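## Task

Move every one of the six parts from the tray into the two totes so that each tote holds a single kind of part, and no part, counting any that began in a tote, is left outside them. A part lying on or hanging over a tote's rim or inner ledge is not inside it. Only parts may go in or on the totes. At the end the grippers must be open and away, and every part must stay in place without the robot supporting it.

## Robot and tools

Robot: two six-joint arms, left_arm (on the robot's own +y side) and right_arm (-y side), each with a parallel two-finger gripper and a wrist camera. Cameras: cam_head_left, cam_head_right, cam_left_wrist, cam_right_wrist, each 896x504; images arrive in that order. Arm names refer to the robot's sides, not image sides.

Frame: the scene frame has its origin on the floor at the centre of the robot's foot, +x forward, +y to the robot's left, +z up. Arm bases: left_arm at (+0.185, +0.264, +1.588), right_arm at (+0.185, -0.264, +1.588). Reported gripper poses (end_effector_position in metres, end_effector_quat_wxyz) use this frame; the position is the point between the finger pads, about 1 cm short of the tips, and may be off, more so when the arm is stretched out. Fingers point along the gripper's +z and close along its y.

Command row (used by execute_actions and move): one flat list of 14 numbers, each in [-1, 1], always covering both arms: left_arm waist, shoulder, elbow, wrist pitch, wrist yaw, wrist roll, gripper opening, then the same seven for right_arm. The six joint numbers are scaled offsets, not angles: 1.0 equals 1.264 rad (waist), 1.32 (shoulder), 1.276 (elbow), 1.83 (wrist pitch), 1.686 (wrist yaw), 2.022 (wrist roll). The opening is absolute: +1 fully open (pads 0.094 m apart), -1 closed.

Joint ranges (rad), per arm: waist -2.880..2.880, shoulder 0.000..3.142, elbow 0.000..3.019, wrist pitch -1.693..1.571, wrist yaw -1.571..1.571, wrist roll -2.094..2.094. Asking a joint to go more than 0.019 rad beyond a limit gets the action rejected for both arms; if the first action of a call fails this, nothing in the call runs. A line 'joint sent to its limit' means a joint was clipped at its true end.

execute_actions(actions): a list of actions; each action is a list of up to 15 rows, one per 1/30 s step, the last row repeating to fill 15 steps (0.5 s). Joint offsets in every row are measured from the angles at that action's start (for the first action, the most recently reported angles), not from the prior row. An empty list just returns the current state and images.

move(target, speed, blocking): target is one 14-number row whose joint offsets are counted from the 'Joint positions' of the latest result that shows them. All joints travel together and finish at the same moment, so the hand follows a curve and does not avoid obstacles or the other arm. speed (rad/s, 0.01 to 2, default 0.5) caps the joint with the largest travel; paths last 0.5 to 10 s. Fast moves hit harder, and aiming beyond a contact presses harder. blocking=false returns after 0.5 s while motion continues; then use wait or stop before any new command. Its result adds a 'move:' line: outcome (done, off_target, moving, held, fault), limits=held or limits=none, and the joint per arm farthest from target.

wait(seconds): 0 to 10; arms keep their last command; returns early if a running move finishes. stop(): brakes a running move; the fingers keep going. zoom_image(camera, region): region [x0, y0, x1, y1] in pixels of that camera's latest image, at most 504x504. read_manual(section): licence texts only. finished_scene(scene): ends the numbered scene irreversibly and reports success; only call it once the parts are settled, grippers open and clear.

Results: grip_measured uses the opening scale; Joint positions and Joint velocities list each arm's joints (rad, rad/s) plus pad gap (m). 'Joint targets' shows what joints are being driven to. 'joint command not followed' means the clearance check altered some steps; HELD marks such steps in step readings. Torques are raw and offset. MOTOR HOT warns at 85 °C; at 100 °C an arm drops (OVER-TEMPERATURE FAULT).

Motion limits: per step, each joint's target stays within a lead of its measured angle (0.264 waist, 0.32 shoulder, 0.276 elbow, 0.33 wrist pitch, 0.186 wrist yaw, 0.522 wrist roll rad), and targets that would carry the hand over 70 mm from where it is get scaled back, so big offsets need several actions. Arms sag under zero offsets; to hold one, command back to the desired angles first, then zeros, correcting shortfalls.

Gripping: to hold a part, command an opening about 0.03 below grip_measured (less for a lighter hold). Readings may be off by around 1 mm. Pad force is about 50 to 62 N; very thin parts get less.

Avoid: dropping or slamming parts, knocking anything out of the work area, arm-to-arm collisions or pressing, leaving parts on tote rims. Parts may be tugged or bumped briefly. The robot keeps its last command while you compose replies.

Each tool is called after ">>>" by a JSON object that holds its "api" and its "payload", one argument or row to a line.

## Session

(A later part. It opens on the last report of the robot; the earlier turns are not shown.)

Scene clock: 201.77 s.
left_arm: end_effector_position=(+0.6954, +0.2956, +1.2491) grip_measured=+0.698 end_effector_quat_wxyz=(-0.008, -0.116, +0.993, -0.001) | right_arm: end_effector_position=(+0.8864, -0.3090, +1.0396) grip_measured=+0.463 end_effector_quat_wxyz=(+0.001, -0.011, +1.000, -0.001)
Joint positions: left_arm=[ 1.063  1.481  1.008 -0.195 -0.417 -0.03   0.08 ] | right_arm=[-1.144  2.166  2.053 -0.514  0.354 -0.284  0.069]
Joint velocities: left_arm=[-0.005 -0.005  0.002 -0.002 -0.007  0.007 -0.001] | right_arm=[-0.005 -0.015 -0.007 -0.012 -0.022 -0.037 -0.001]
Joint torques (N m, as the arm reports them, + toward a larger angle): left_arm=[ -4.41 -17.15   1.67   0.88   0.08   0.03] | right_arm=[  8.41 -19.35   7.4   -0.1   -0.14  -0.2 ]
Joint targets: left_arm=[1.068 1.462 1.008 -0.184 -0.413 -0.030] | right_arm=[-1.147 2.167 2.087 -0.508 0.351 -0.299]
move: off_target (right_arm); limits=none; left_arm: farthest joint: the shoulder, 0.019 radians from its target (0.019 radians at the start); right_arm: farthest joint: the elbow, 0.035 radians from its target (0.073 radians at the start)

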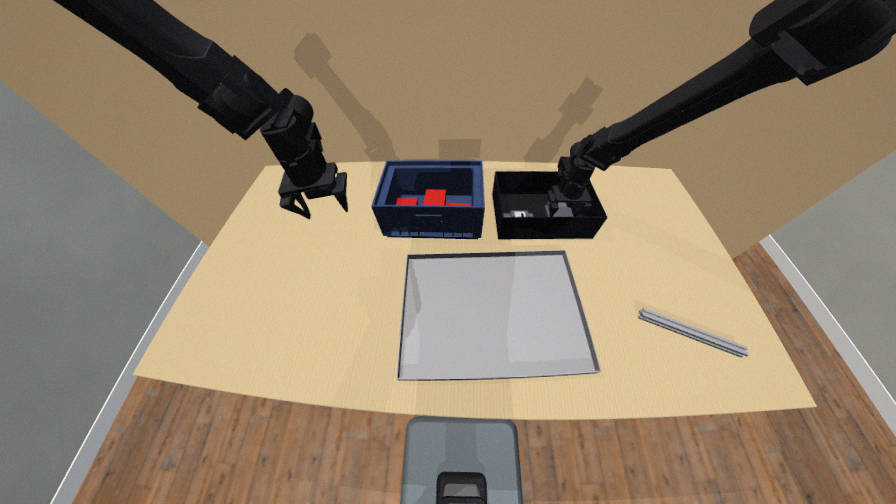

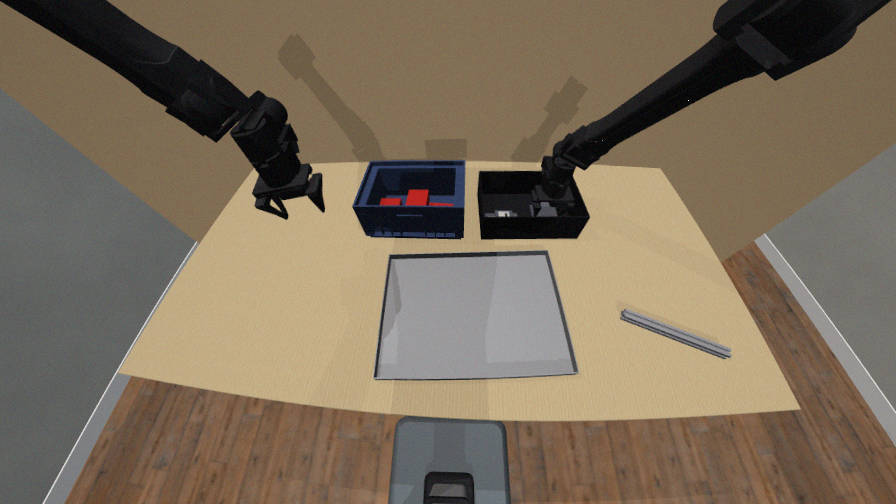

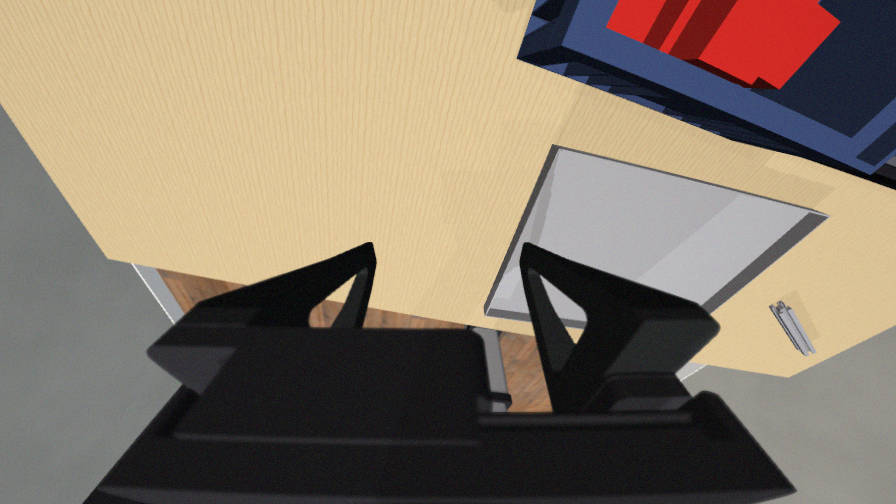

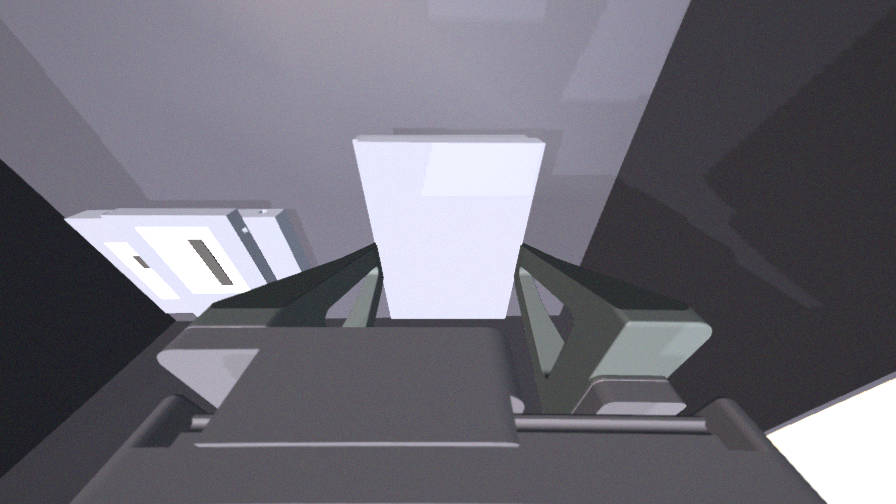

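>>> {"api": "execute_actions", "payload": {
  "actions": [
    [[0.004,-0.0144,0,0.006,0.002,0,0.7,-0.002,0.003,0.0267,0.003,-0.0018,-0.0074,0.40],[0.004,-0.0144,0,0.006,0.002,0,0.7,-0.002,0.005,0.0267,0.003,-0.0018,-0.0074,0.40],[0.004,-0.0144,0,0.006,0.002,0,0.7,-0.002,0.006,0.0267,0.003,-0.0018,-0.0074,0.40],[0.004,-0.0144,0,0.006,0.002,0,0.7,-0.002,0.006,0.0267,0.003,-0.0018,-0.0074,0.40],[0.004,-0.0144,0,0.006,0.002,0,0.7,-0.002,0.006,0.0267,0.003,-0.0018,-0.0074,0.40],[0.004,-0.0144,0,0.006,0.002,0,0.7,-0.002,0.006,0.0267,0.003,-0.0018,-0.0074,0.40],[0.004,-0.0144,0,0.006,0.002,0,0.7,-0.002,0.006,0.0267,0.003,-0.0018,-0.0074,0.40],[0.004,-0.0144,0,0.006,0.002,0,0.7,-0.002,0.006,0.0267,0.003,-0.0018,-0.0074,0.40],[0.004,-0.0144,0,0.006,0.002,0,0.7,-0.002,0.006,0.0267,0.003,-0.0018,-0.0074,0.40],[0.004,-0.0144,0,0.006,0.002,0,0.7,-0.002,0.006,0.0267,0.003,-0.0018,-0.0074,0.45],[0.004,-0.0144,0,0.006,0.002,0,0.7,-0.002,0.006,0.0267,0.003,-0.0018,-0.0074,0.5],[0.004,-0.0144,0,0.006,0.002,0,0.7,-0.002,0.006,0.0267,0.003,-0.0018,-0.0074,0.58],[0.004,-0.0144,0,0.006,0.002,0,0.7,-0.002,0.006,0.0267,0.003,-0.0018,-0.0074,0.66]]
  ]
}}

Scene clock: 203.77 s.
left_arm: end_effector_position=(+0.6954, +0.2956, +1.2491) grip_measured=+0.698 end_effector_quat_wxyz=(-0.008, -0.116, +0.993, -0.001) | right_arm: end_effector_position=(+0.8839, -0.3073, +1.0371) grip_measured=+0.656 end_effector_quat_wxyz=(-0.001, -0.012, +1.000, -0.000)
Joint positions: left_arm=[ 1.063  1.481  1.008 -0.195 -0.417 -0.03   0.08 ] | right_arm=[-1.144  2.17   2.053 -0.514  0.353 -0.284  0.078]
Joint velocities: left_arm=[-0.015 -0.024 -0.017  0.012 -0.022 -0.022 -0.   ] | right_arm=[-0.005 -0.005  0.002  0.002  0.007 -0.007  0.004]
Joint torques (N m, as the arm reports them, + toward a larger angle): left_arm=[ -4.53 -17.08   1.63   0.9    0.07   0.02] | right_arm=[  8.3  -19.45   7.37  -0.09  -0.13  -0.2 ]
Joint targets: left_arm=[1.068 1.462 1.008 -0.184 -0.413 -0.030] | right_arm=[-1.147 2.174 2.087 -0.508 0.351 -0.299]
Step readings (joint positions):
0: left_arm=[1.063 1.481 1.008 -0.195 -0.417 -0.030] | right_arm=[-1.144 2.166 2.053 -0.514 0.354 -0.284]
1: left_arm=[1.063 1.481 1.008 -0.195 -0.417 -0.030] | right_arm=[-1.144 2.166 2.053 -0.514 0.353 -0.284]
2: left_arm=[1.063 1.481 1.008 -0.195 -0.417 -0.030] | right_arm=[-1.144 2.166 2.053 -0.514 0.353 -0.284]
4: left_arm=[1.063 1.481 1.008 -0.195 -0.417 -0.030] | right_arm=[-1.144 2.167 2.053 -0.514 0.353 -0.284]
8: left_arm=[1.063 1.481 1.008 -0.195 -0.417 -0.030] | right_arm=[-1.144 2.168 2.053 -0.514 0.353 -0.284]
15: Joint positions above

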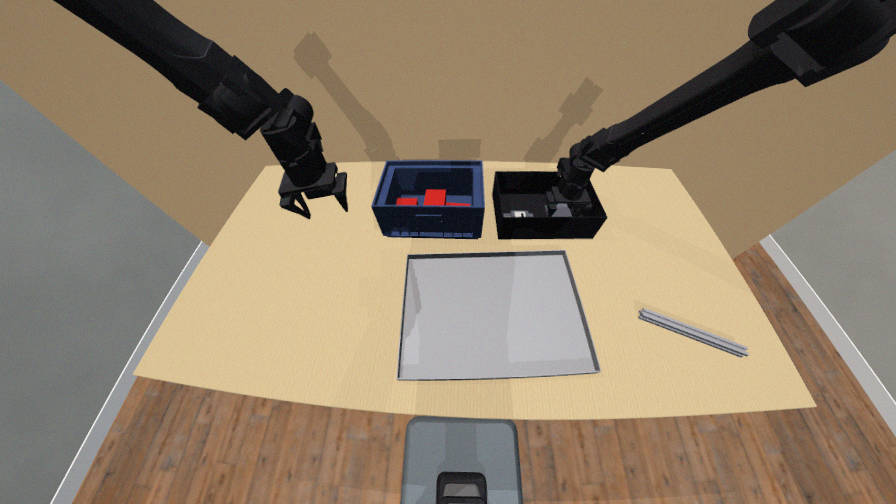

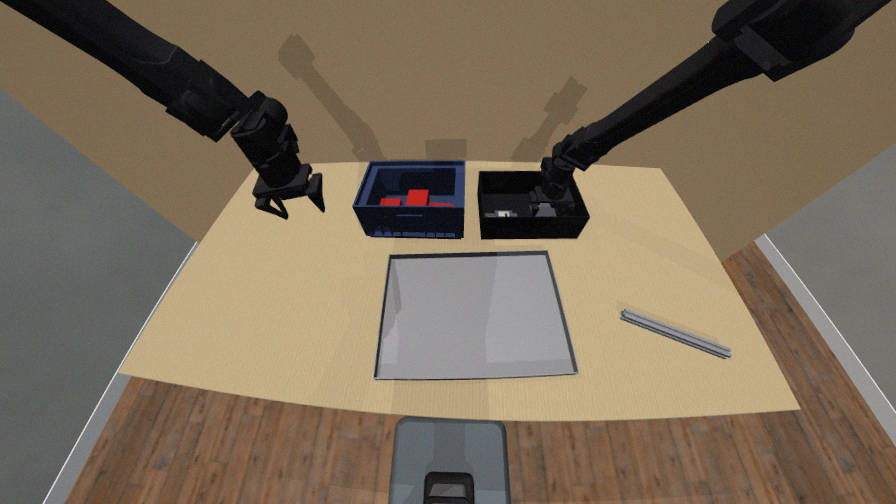

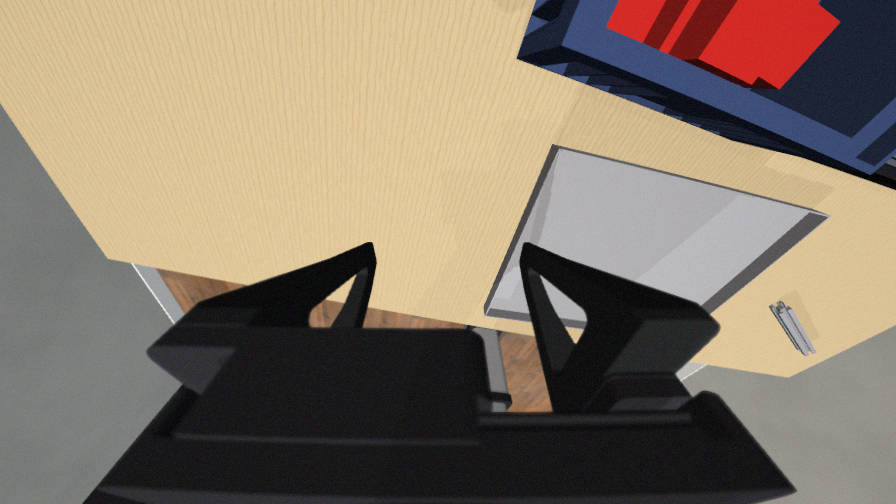

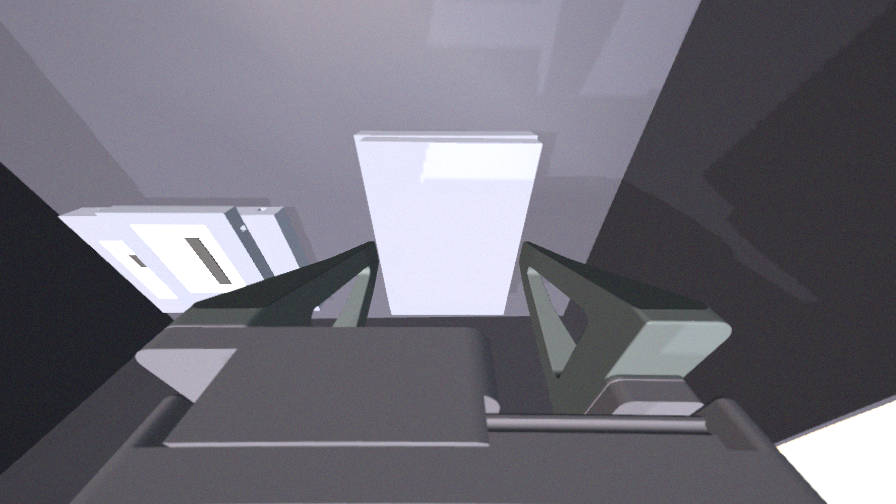

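>>> {"api": "move", "payload": {
  "target": [0.004,-0.0144,0,0.006,0.002,0,0.7,0.069,-0.55,-0.78,0.17,0.0355,0,0.7],
  "speed": 0.9
}}

Scene clock: 206.33 s.
left_arm: end_effector_position=(+0.6954, +0.2956, +1.2491) grip_measured=+0.698 end_effector_quat_wxyz=(-0.008, -0.116, +0.993, -0.001) | right_arm: end_effector_position=(+0.7286, -0.3109, +1.2599) grip_measured=+0.699 end_effector_quat_wxyz=(+0.016, -0.028, +0.999, -0.003)
Joint positions: left_arm=[ 1.063  1.481  1.008 -0.195 -0.417 -0.03   0.08 ] | right_arm=[-1.068  1.458  1.06  -0.214  0.41  -0.282  0.08 ]
Joint velocities: left_arm=[-0.005 -0.015 -0.007 -0.002 -0.095 -0.007  0.   ] | right_arm=[-0.005 -0.005  0.002 -0.012  0.022 -0.095  0.   ]
Joint torques (N m, as the arm reports them, + toward a larger angle): left_arm=[ -4.47 -17.25   1.6    0.88   0.07   0.02] | right_arm=[  6.53 -16.05   2.24   0.12   0.07  -0.09]
Joint targets: left_arm=[1.068 1.462 1.008 -0.184 -0.413 -0.030] | right_arm=[-1.057 1.444 1.058 -0.203 0.413 -0.285]
move: done; limits=none; left_arm: farthest joint: the shoulder, 0.019 radians from its target (0.019 radians at the start); right_arm: farthest joint: the shoulder, 0.014 radians from its target (0.726 radians at the start)

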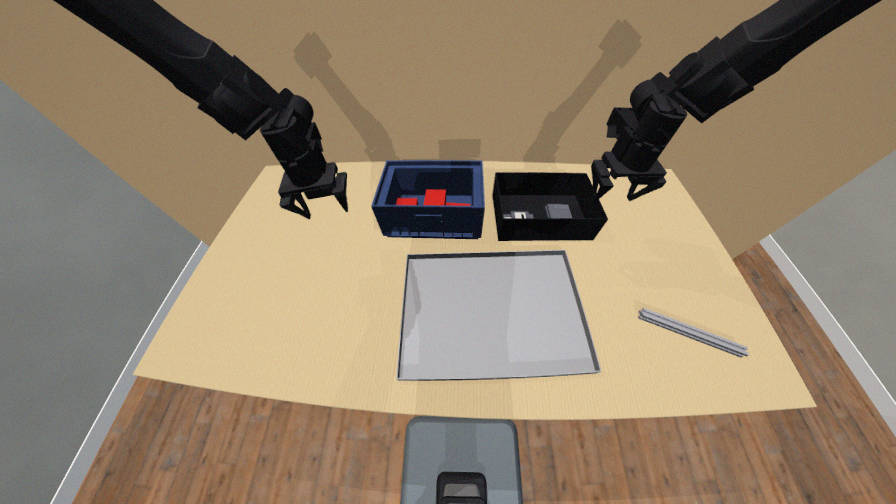

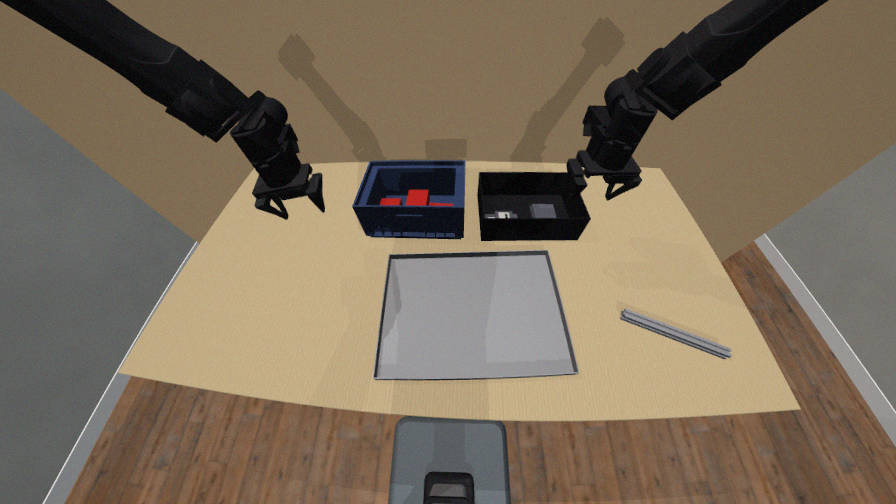

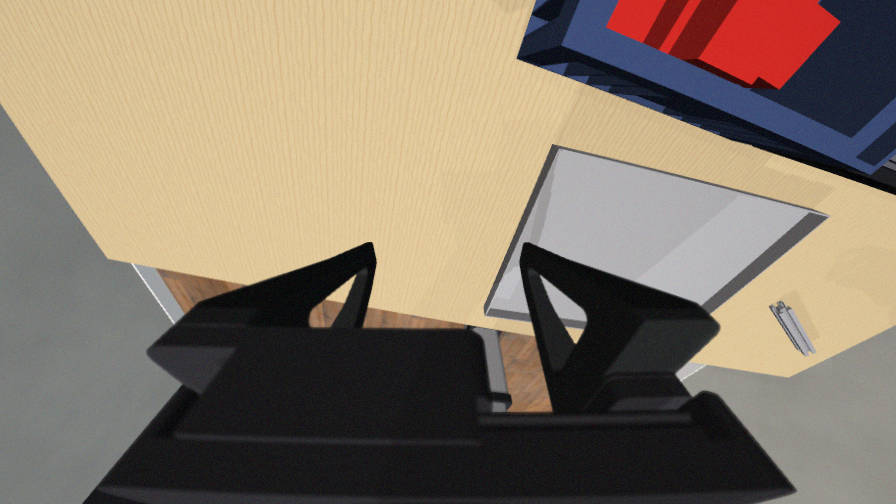

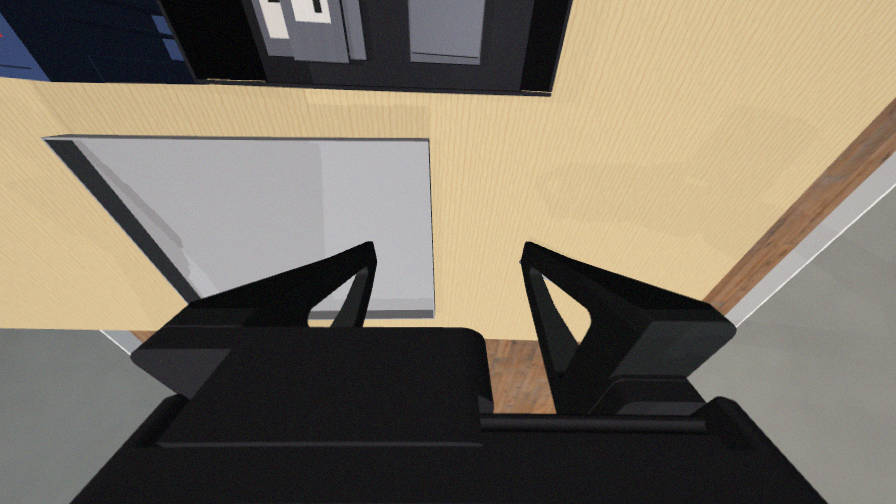

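>>> {"api": "finished_scene", "payload": {
  "scene": 1
}}

The scene is finished: the task was done.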